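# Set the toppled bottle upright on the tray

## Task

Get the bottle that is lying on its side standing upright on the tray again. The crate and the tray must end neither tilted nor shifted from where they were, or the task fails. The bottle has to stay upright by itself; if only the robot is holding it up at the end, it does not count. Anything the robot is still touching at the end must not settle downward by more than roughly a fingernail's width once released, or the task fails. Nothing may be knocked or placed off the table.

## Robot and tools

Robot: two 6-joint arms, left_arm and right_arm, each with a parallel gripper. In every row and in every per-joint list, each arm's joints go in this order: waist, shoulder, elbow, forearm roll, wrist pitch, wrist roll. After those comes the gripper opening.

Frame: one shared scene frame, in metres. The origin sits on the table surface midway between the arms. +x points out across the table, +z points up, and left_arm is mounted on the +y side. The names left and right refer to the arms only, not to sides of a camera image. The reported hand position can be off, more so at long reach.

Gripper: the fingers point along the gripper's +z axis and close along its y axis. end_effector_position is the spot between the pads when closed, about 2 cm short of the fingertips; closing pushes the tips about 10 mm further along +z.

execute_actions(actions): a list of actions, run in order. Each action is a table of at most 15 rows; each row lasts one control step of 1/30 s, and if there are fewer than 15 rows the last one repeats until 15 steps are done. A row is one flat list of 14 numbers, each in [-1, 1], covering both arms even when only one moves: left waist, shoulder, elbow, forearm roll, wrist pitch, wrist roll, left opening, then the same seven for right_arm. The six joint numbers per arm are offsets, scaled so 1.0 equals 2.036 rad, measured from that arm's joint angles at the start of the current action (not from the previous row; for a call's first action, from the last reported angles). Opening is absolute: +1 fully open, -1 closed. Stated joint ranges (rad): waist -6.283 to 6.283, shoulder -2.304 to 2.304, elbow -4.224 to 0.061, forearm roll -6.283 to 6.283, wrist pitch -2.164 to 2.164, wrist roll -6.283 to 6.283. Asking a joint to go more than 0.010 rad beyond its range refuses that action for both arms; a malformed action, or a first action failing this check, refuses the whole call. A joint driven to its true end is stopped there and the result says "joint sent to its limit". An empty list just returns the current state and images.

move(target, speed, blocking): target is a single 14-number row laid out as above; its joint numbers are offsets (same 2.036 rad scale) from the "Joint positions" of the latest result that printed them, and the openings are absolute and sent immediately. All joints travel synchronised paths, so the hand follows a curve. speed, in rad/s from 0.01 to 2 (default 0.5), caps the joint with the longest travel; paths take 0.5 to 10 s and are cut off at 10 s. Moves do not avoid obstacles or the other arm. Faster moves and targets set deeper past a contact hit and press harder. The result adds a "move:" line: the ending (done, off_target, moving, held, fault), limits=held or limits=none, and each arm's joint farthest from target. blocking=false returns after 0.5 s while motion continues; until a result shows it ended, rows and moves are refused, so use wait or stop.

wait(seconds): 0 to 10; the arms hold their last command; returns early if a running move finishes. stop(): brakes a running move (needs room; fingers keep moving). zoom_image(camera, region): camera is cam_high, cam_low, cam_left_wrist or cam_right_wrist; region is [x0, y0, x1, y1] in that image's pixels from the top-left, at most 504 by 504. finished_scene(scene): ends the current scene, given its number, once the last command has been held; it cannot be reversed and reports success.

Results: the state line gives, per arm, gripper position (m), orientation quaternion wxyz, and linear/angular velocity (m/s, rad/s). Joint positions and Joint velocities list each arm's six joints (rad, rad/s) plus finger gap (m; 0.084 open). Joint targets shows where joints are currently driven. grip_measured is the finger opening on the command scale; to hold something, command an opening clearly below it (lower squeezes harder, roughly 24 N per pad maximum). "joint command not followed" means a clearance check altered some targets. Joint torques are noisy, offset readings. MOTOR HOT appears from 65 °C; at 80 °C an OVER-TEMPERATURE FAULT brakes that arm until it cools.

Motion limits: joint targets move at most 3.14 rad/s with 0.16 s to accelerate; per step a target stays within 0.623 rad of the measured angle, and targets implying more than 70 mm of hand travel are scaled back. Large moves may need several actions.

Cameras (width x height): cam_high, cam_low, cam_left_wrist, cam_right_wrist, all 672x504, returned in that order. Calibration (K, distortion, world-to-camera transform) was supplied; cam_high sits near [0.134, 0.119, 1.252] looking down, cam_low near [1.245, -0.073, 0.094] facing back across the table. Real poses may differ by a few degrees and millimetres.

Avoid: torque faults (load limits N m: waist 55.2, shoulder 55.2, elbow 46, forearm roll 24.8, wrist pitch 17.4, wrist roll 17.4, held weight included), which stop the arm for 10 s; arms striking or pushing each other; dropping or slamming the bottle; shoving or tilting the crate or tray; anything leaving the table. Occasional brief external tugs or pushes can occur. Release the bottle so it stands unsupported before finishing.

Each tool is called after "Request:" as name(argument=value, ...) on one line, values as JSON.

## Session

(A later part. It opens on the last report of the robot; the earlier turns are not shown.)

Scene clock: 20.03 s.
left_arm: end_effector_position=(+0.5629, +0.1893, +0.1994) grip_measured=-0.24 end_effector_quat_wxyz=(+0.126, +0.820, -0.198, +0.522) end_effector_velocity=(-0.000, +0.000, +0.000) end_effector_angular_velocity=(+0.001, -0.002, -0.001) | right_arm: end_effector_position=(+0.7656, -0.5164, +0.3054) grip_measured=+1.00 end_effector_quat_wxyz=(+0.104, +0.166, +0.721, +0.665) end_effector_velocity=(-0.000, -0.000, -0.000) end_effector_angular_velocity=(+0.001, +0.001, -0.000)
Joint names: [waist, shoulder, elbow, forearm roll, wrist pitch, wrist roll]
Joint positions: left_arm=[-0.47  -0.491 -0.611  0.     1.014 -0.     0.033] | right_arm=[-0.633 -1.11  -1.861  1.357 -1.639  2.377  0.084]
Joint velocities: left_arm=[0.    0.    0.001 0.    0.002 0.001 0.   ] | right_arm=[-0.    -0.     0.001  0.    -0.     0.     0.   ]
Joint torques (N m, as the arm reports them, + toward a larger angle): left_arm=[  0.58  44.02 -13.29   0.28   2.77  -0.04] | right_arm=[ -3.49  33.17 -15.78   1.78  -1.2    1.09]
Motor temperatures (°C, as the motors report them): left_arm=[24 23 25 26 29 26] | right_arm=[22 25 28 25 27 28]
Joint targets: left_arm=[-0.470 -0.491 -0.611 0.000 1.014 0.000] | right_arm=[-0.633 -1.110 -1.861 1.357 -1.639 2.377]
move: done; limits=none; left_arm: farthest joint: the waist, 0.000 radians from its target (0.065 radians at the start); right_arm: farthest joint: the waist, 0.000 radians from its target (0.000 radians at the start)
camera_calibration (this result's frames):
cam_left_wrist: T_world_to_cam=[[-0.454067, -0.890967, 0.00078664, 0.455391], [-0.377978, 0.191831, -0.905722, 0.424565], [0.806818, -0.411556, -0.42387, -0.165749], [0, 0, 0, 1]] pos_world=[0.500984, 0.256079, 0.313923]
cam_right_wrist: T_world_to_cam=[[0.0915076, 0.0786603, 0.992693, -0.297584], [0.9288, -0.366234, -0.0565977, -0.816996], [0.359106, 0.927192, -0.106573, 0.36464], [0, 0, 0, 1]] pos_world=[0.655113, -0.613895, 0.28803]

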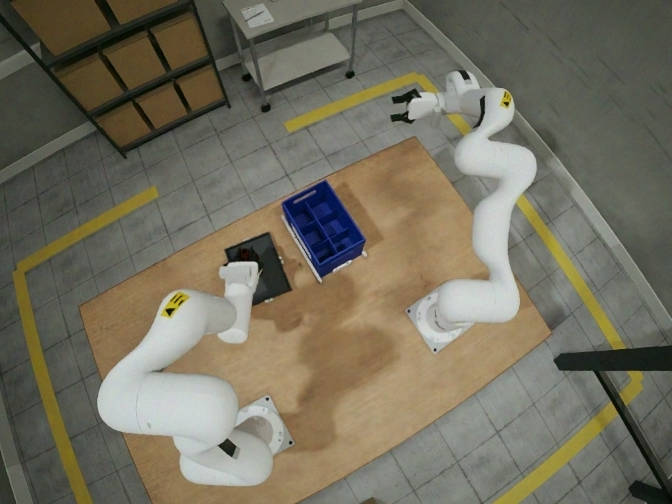

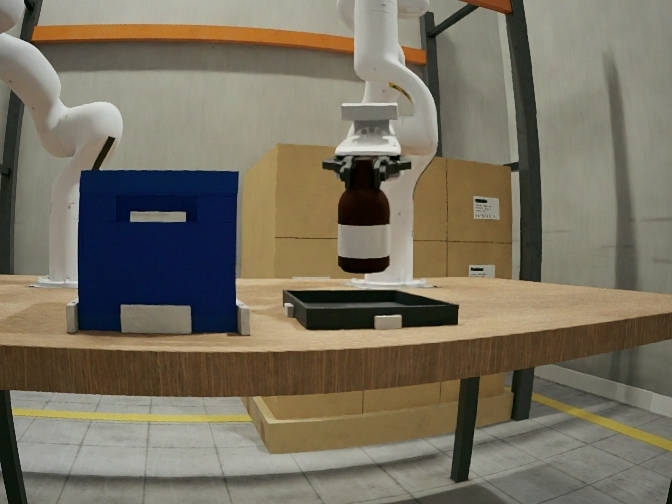

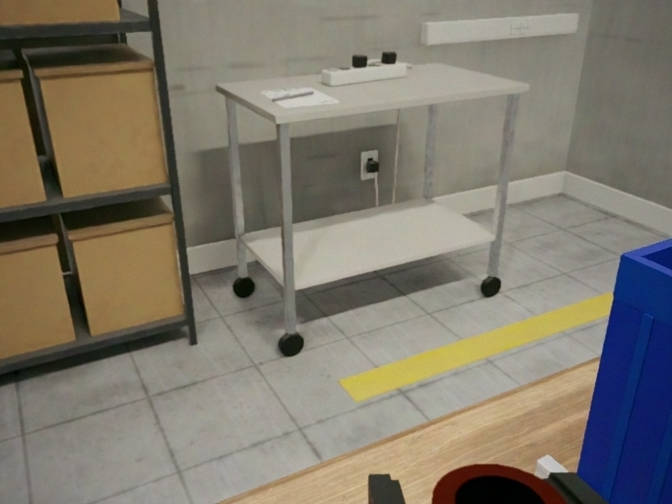

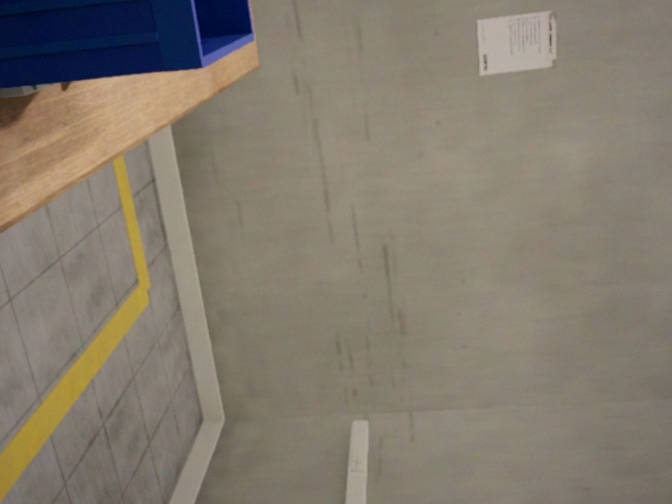

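Request:
zoom_image(camera="cam_low", region=[280,150,460,330])

Region (280, 150, 460, 330) of cam_low's 672x504 image, scaled by 2.800, with more detail than that image has.

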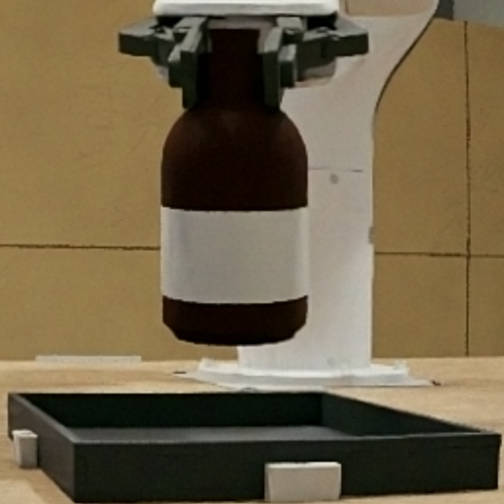

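Request:
move(target=[0,-0.101,-0.013,0,0.137,0,-1,0,0,0,0,0,0,1], speed=0.12)

Request:
zoom_image(camera="cam_low", region=[280,150,460,330])

Scene clock: 23.20 s.
left_arm: end_effector_position=(+0.5631, +0.1892, +0.1482) grip_measured=-0.24 end_effector_quat_wxyz=(+0.136, +0.793, -0.192, +0.562) end_effector_velocity=(-0.001, -0.000, -0.001) end_effector_angular_velocity=(+0.000, +0.000, -0.001) | right_arm: end_effector_position=(+0.7656, -0.5164, +0.3054) grip_measured=+1.00 end_effector_quat_wxyz=(+0.104, +0.166, +0.721, +0.665) end_effector_velocity=(-0.001, +0.000, -0.001) end_effector_angular_velocity=(-0.000, +0.001, +0.002)
Joint names: [waist, shoulder, elbow, forearm roll, wrist pitch, wrist roll]
Joint positions: left_arm=[-0.47  -0.697 -0.638  0.     1.293 -0.     0.033] | right_arm=[-0.633 -1.11  -1.861  1.357 -1.639  2.377  0.084]
Joint velocities: left_arm=[-0.001 -0.002  0.001  0.     0.002  0.    -0.   ] | right_arm=[-0.     0.     0.001 -0.002 -0.001 -0.001  0.   ]
Joint torques (N m, as the arm reports them, + toward a larger angle): left_arm=[-0.38 47.95 -9.68  0.49  2.97 -0.14] | right_arm=[ -1.3   33.68 -15.53   1.36  -1.07   1.23]
Motor temperatures (°C, as the motors report them): left_arm=[24 23 25 26 29 26] | right_arm=[22 25 29 25 27 28]
Joint targets: left_arm=[-0.470 -0.697 -0.638 0.000 1.293 -0.000] | right_arm=[-0.633 -1.110 -1.861 1.357 -1.639 2.377]
move: done; limits=none; left_arm: farthest joint: the waist, 0.000 radians from its target (0.000 radians at the start); right_arm: farthest joint: the waist, 0.000 radians from its target (0.000 radians at the start)
camera_calibration (this result's frames):
cam_left_wrist: T_world_to_cam=[[-0.454147, -0.890926, 0.0010792, 0.455424], [-0.295843, 0.149663, -0.943439, 0.345534], [0.840373, -0.428779, -0.331543, -0.216986], [0, 0, 0, 1]] pos_world=[0.491402, 0.260997, 0.253558]
cam_right_wrist: T_world_to_cam=[[0.0915075, 0.0786604, 0.992693, -0.297584], [0.9288, -0.366234, -0.0565977, -0.816996], [0.359106, 0.927192, -0.106573, 0.36464], [0, 0, 0, 1]] pos_world=[0.655113, -0.613895, 0.28803]

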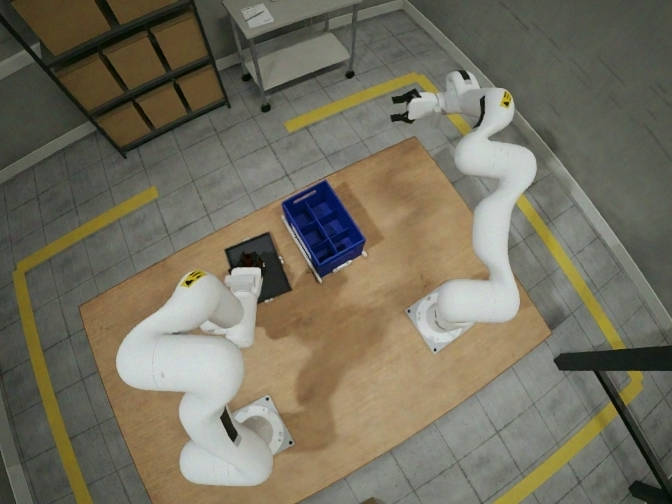

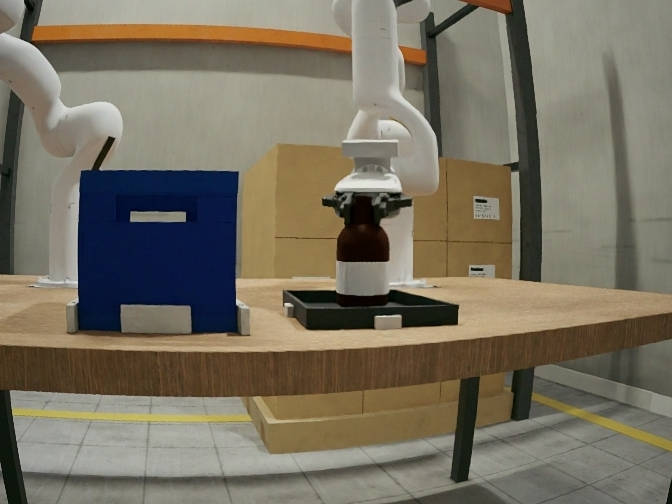

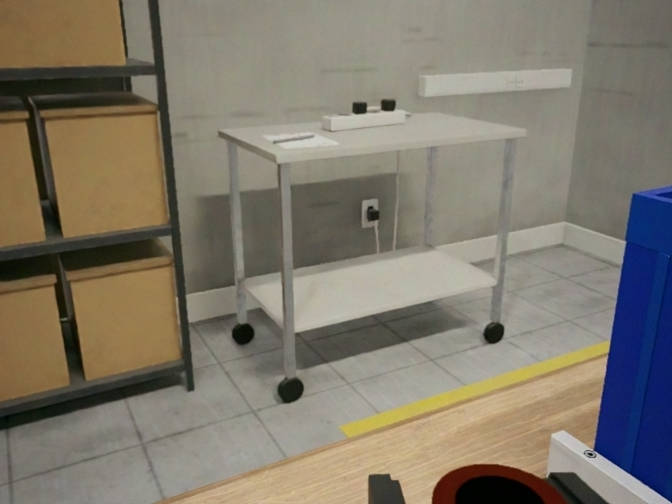

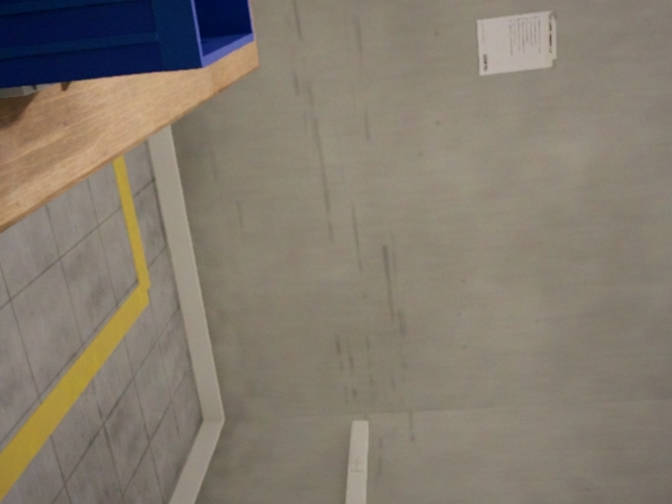

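Region (280, 150, 460, 330) of cam_low's 672x504 image, scaled by 2.800, with more detail than that image has.

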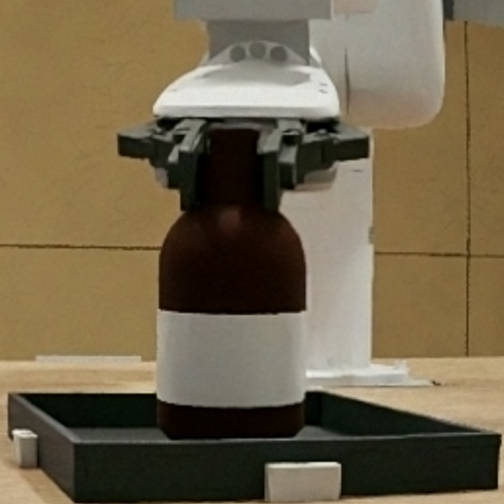

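Request:
move(target=[0,-0.0105,0,0,0.012,0,-1,0,0,0,0,0,0,1], speed=0.025)

Scene clock: 24.60 s.
left_arm: end_effector_position=(+0.5615, +0.1900, +0.1426) grip_measured=-0.24 end_effector_quat_wxyz=(+0.137, +0.791, -0.191, +0.566) end_effector_velocity=(-0.001, -0.001, -0.002) end_effector_angular_velocity=(+0.002, +0.003, -0.002) | right_arm: end_effector_position=(+0.7656, -0.5164, +0.3054) grip_measured=+1.00 end_effector_quat_wxyz=(+0.104, +0.166, +0.721, +0.665) end_effector_velocity=(-0.000, +0.000, -0.000) end_effector_angular_velocity=(+0.001, +0.001, +0.001)
Joint names: [waist, shoulder, elbow, forearm roll, wrist pitch, wrist roll]
Joint positions: left_arm=[-0.47  -0.717 -0.639  0.     1.32  -0.     0.033] | right_arm=[-0.633 -1.11  -1.861  1.357 -1.639  2.377  0.084]
Joint velocities: left_arm=[-0.002 -0.003  0.    -0.    -0.     0.     0.   ] | right_arm=[ 0.     0.     0.001 -0.    -0.     0.     0.   ]
Joint torques (N m, as the arm reports them, + toward a larger angle): left_arm=[-1.57 27.12 -4.77 -0.48 -3.98 -0.01] | right_arm=[ -1.29  32.93 -15.6    0.87  -1.17   1.05]
Motor temperatures (°C, as the motors report them): left_arm=[24 23 25 26 29 26] | right_arm=[22 26 29 25 27 28]
Joint targets: left_arm=[-0.470 -0.718 -0.638 0.000 1.317 -0.000] | right_arm=[-0.633 -1.110 -1.861 1.357 -1.639 2.377]
move: done; limits=none; left_arm: farthest joint: the wrist pitch, 0.003 radians from its target (0.025 radians at the start); right_arm: farthest joint: the waist, 0.000 radians from its target (0.000 radians at the start)
camera_calibration (this result's frames):
cam_left_wrist: T_world_to_cam=[[-0.454159, -0.89092, 0.00110274, 0.455435], [-0.288924, 0.146112, -0.946137, 0.336871], [0.842771, -0.430015, -0.323766, -0.219388], [0, 0, 0, 1]] pos_world=[0.489064, 0.262195, 0.247194]
cam_right_wrist: T_world_to_cam=[[0.0915076, 0.0786604, 0.992693, -0.297584], [0.9288, -0.366234, -0.0565977, -0.816996], [0.359106, 0.927192, -0.106573, 0.36464], [0, 0, 0, 1]] pos_world=[0.655113, -0.613895, 0.28803]

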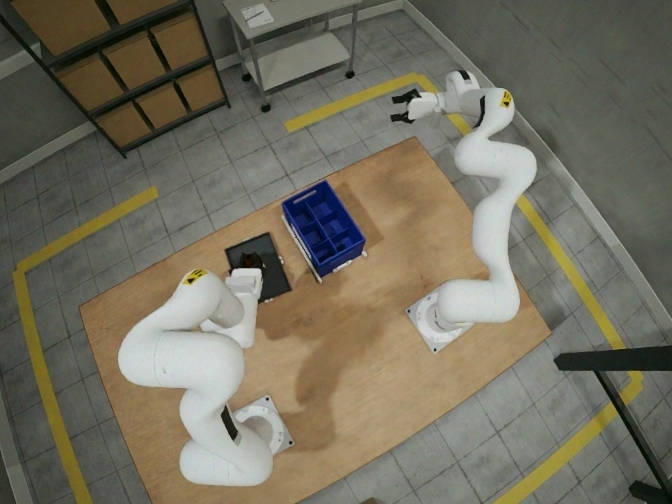

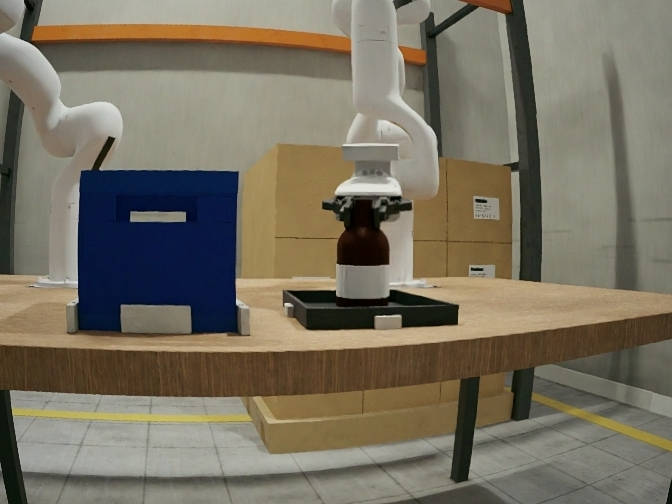

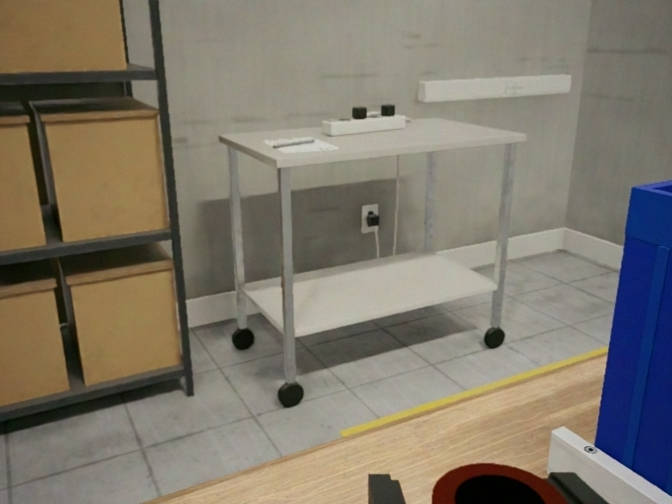

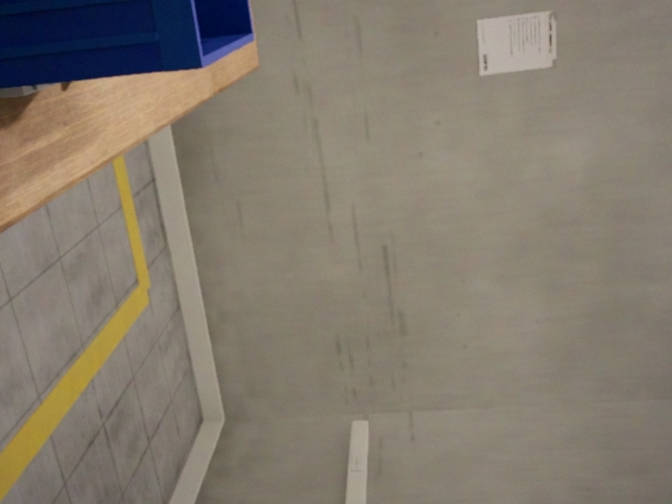

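Request:
move(target=[0,0,0,0,0,0,0.6,0,0,0,0,0,0,1])

Request:
move(target=[0,0.1,0.1,0,0,0,0.6,0,0,0,0,0,0,1], speed=0.3)

Scene clock: 36.07 s.
left_arm: end_effector_position=(+0.5614, +0.1901, +0.1424) grip_measured=+0.59 end_effector_quat_wxyz=(+0.137, +0.791, -0.191, +0.565) end_effector_velocity=(-0.000, -0.001, +0.000) end_effector_angular_velocity=(-0.001, -0.002, -0.001) | right_arm: end_effector_position=(+0.7656, -0.5164, +0.3054) grip_measured=+1.00 end_effector_quat_wxyz=(+0.104, +0.166, +0.721, +0.665) end_effector_velocity=(+0.000, +0.000, -0.000) end_effector_angular_velocity=(-0.001, +0.000, +0.001)
Joint names: [waist, shoulder, elbow, forearm roll, wrist pitch, wrist roll]
Joint positions: left_arm=[-0.47  -0.717 -0.638  0.     1.32  -0.     0.069] | right_arm=[-0.633 -1.11  -1.861  1.357 -1.639  2.377  0.084]
Joint velocities: left_arm=[-0.001 -0.    -0.    -0.     0.002 -0.001  0.   ] | right_arm=[ 0.    -0.    -0.    -0.001  0.001 -0.     0.   ]
Joint torques (N m, as the arm reports them, + toward a larger angle): left_arm=[ 0.21 45.94 -9.5  -0.19  2.39  0.18] | right_arm=[ -2.08  35.57 -15.06   1.7   -1.24   0.98]
Motor temperatures (°C, as the motors report them): left_arm=[24 23 25 26 29 26] | right_arm=[22 26 29 25 27 28]
Joint targets: left_arm=[-0.470 -0.717 -0.639 0.000 1.320 -0.000] | right_arm=[-0.633 -1.110 -1.861 1.357 -1.639 2.377]
move: done; limits=none; left_arm: farthest joint: the elbow, 0.001 radians from its target (0.001 radians at the start); right_arm: farthest joint: the waist, 0.000 radians from its target (0.000 radians at the start)
camera_calibration (this result's frames):
cam_left_wrist: T_world_to_cam=[[-0.454169, -0.890915, 0.00108563, 0.45544], [-0.289332, 0.146342, -0.945976, 0.336835], [0.842625, -0.429947, -0.324234, -0.219205], [0, 0, 0, 1]] pos_world=[0.489011, 0.262219, 0.247069]
cam_right_wrist: T_world_to_cam=[[0.0915075, 0.0786603, 0.992693, -0.297584], [0.9288, -0.366234, -0.0565976, -0.816997], [0.359106, 0.927192, -0.106573, 0.36464], [0, 0, 0, 1]] pos_world=[0.655113, -0.613895, 0.28803]

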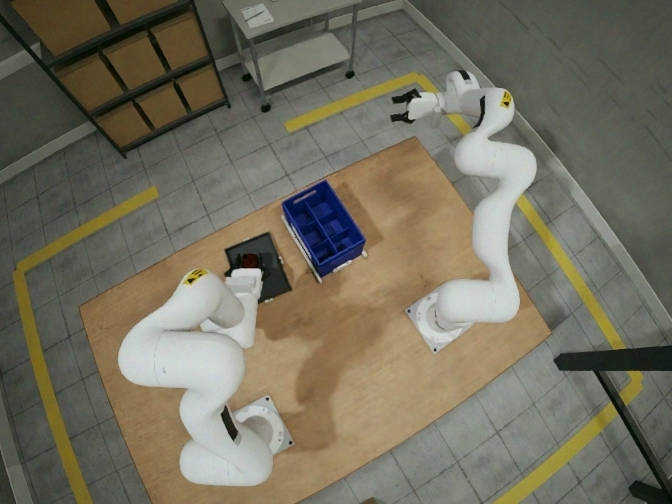

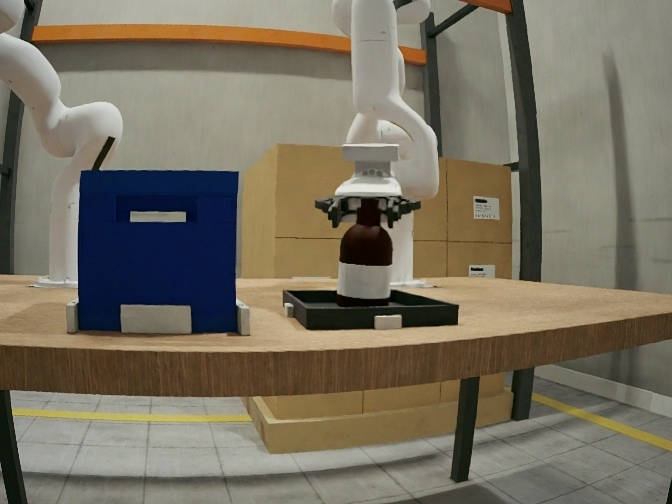

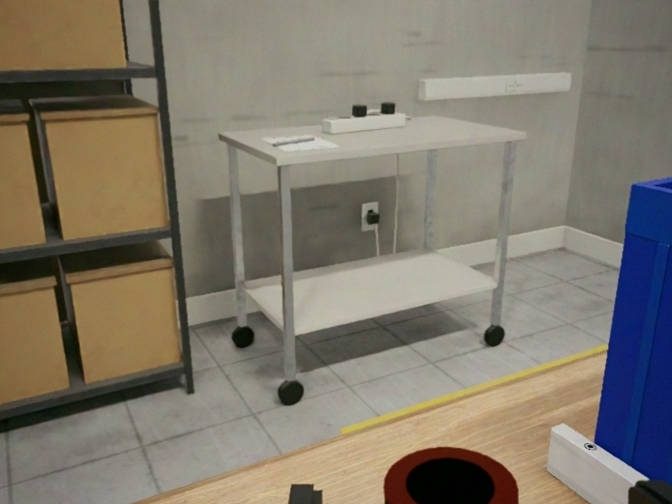

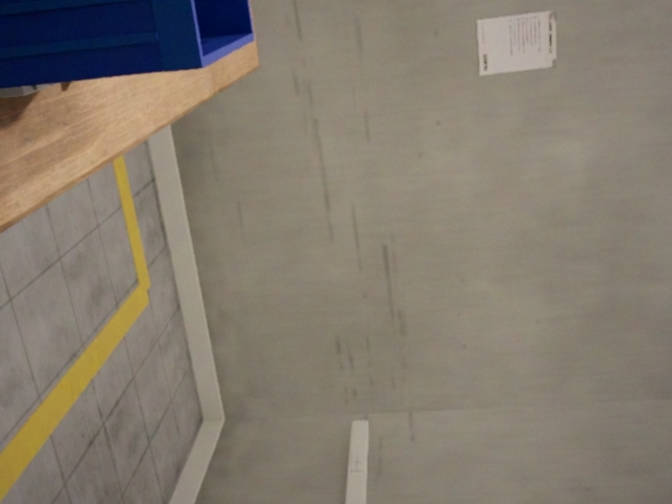

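Scene clock: 37.30 s.
left_arm: end_effector_position=(+0.5039, +0.2196, +0.1881) grip_measured=+0.59 end_effector_quat_wxyz=(+0.137, +0.791, -0.191, +0.565) end_effector_velocity=(-0.001, -0.001, +0.002) end_effector_angular_velocity=(-0.001, -0.002, -0.002) | right_arm: end_effector_position=(+0.7656, -0.5164, +0.3054) grip_measured=+1.00 end_effector_quat_wxyz=(+0.104, +0.166, +0.721, +0.665) end_effector_velocity=(-0.001, +0.000, -0.001) end_effector_angular_velocity=(-0.000, +0.001, +0.002)
Joint names: [waist, shoulder, elbow, forearm roll, wrist pitch, wrist roll]
Joint positions: left_arm=[-0.47  -0.514 -0.435  0.     1.32  -0.     0.069] | right_arm=[-0.633 -1.11  -1.861  1.357 -1.639  2.377  0.084]
Joint velocities: left_arm=[-0.002  0.004  0.002 -0.    -0.    -0.    -0.   ] | right_arm=[ 0.     0.     0.001 -0.002 -0.    -0.001  0.   ]
Joint torques (N m, as the arm reports them, + toward a larger angle): left_arm=[-1.14 36.05 -8.55 -0.38  2.39 -0.27] | right_arm=[ -1.95  34.17 -15.2    1.11  -1.31   1.13]
Motor temperatures (°C, as the motors report them): left_arm=[24 23 25 26 29 26] | right_arm=[22 26 29 25 27 28]
Joint targets: left_arm=[-0.470 -0.513 -0.435 0.000 1.320 -0.000] | right_arm=[-0.633 -1.110 -1.861 1.357 -1.639 2.377]
move: done; limits=none; left_arm: farthest joint: the elbow, 0.001 radians from its target (0.204 radians at the start); right_arm: farthest joint: the waist, 0.000 radians from its target (0.000 radians at the start)
camera_calibration (this result's frames):
cam_left_wrist: T_world_to_cam=[[-0.454176, -0.890911, 0.00108684, 0.455563], [-0.289364, 0.14636, -0.945964, 0.359084], [0.842611, -0.429948, -0.324271, -0.143265], [0, 0, 0, 1]] pos_world=[0.431529, 0.291714, 0.292728]
cam_right_wrist: T_world_to_cam=[[0.0915075, 0.0786604, 0.992693, -0.297584], [0.9288, -0.366234, -0.0565976, -0.816997], [0.359106, 0.927192, -0.106573, 0.36464], [0, 0, 0, 1]] pos_world=[0.655113, -0.613895, 0.28803]

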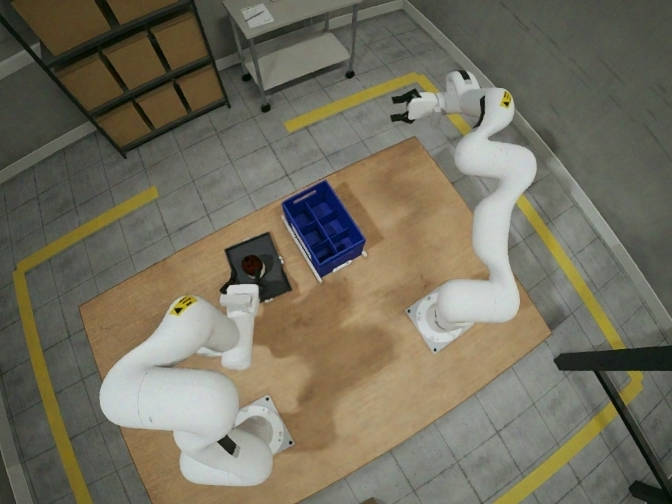

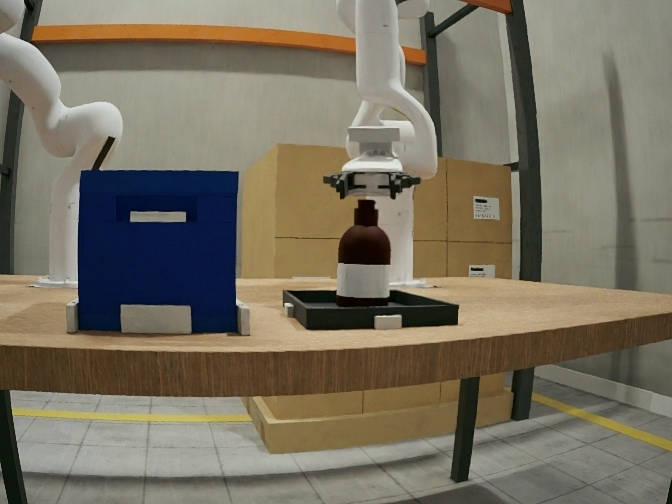

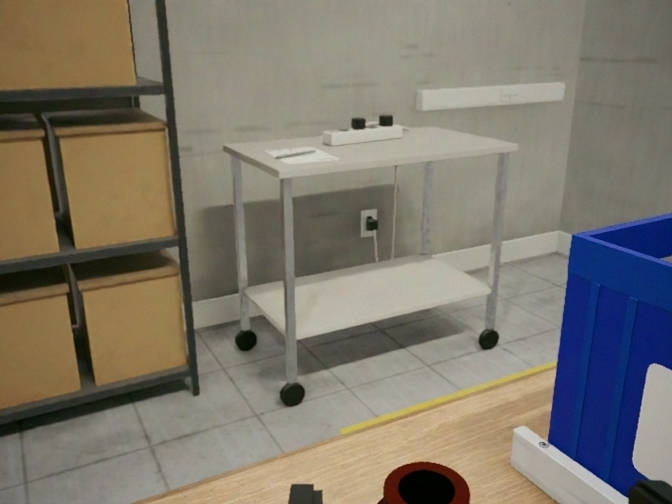

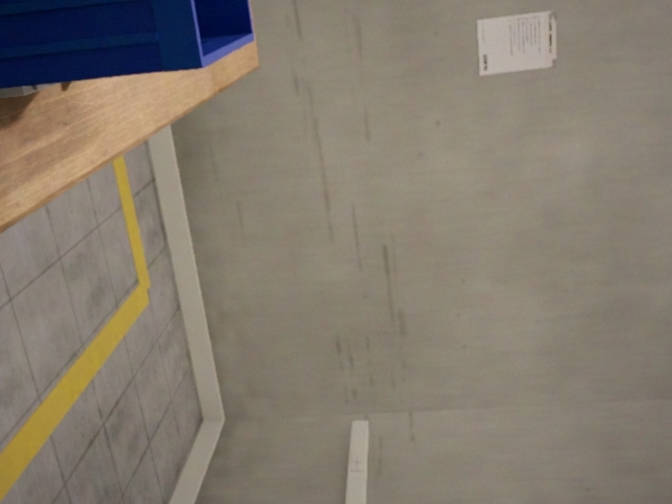

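Request:
wait(seconds=4)

Request:
finished_scene(scene=1)

Scene clock: 41.47 s.
left_arm: end_effector_position=(+0.5039, +0.2196, +0.1882) grip_measured=+0.59 end_effector_quat_wxyz=(+0.137, +0.791, -0.191, +0.565) end_effector_velocity=(-0.001, -0.001, -0.001) end_effector_angular_velocity=(+0.001, +0.001, -0.002) | right_arm: end_effector_position=(+0.7656, -0.5164, +0.3054) grip_measured=+1.00 end_effector_quat_wxyz=(+0.104, +0.166, +0.721, +0.665) end_effector_velocity=(-0.000, +0.000, -0.001) end_effector_angular_velocity=(-0.002, +0.000, +0.001)
Joint names: [waist, shoulder, elbow, forearm roll, wrist pitch, wrist roll]
Joint positions: left_arm=[-0.47  -0.513 -0.435  0.     1.32  -0.     0.069] | right_arm=[-0.633 -1.11  -1.861  1.357 -1.639  2.377  0.084]
Joint velocities: left_arm=[-0.001 -0.001  0.     0.    -0.     0.001  0.   ] | right_arm=[-0.     0.     0.001 -0.002  0.    -0.001  0.   ]
Joint torques (N m, as the arm reports them, + toward a larger angle): left_arm=[ 1.   37.08 -9.55  0.46  2.37  0.11] | right_arm=[ -1.35  33.71 -15.55   1.59  -1.22   1.09]
Motor temperatures (°C, as the motors report them): left_arm=[24 23 25 26 29 26] | right_arm=[22 26 29 25 27 28]
Joint targets: left_arm=[-0.470 -0.513 -0.435 0.000 1.320 -0.000] | right_arm=[-0.633 -1.110 -1.861 1.357 -1.639 2.377]
wait: 4.00 s; at rest from the start
camera_calibration (this result's frames):
cam_left_wrist: T_world_to_cam=[[-0.45417, -0.890914, 0.00108654, 0.455563], [-0.289332, 0.146342, -0.945976, 0.359118], [0.842625, -0.429948, -0.324234, -0.143147], [0, 0, 0, 1]] pos_world=[0.431427, 0.291768, 0.292808]
cam_right_wrist: T_world_to_cam=[[0.0915075, 0.0786605, 0.992693, -0.297584], [0.9288, -0.366234, -0.0565976, -0.816997], [0.359106, 0.927192, -0.106573, 0.36464], [0, 0, 0, 1]] pos_world=[0.655113, -0.613895, 0.288031]

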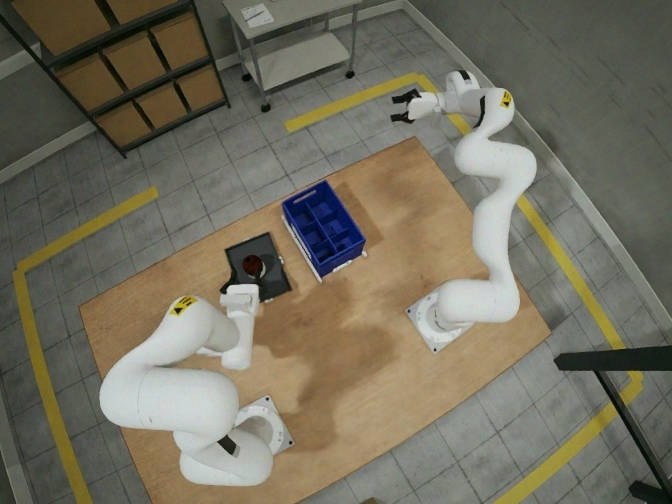

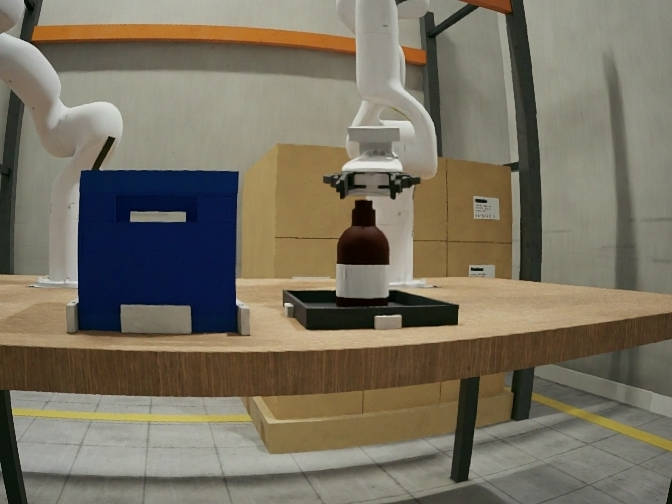

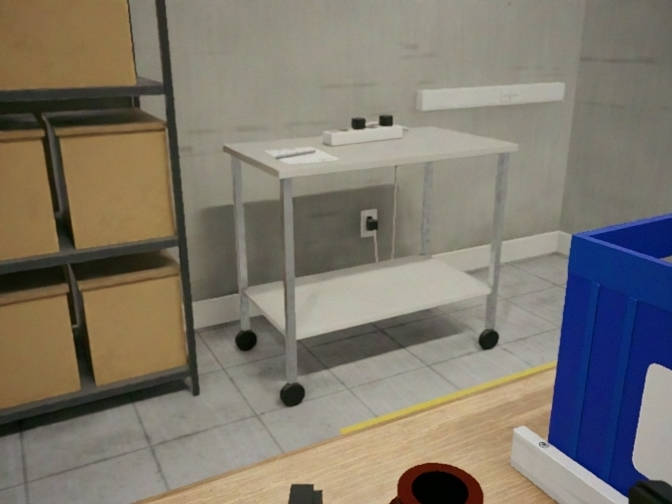

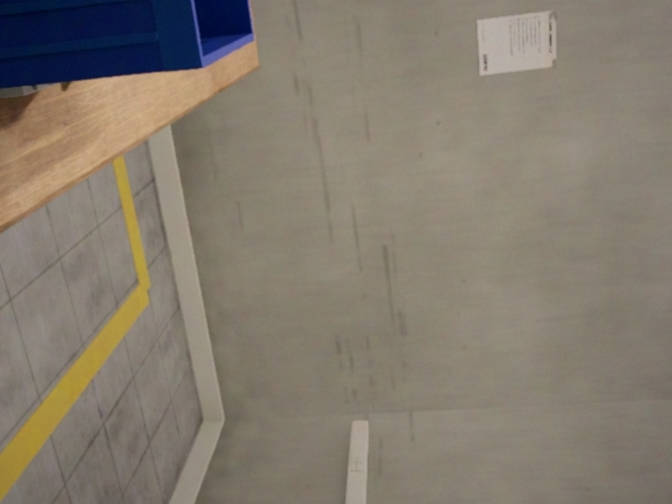

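The scene is finished: the task was done.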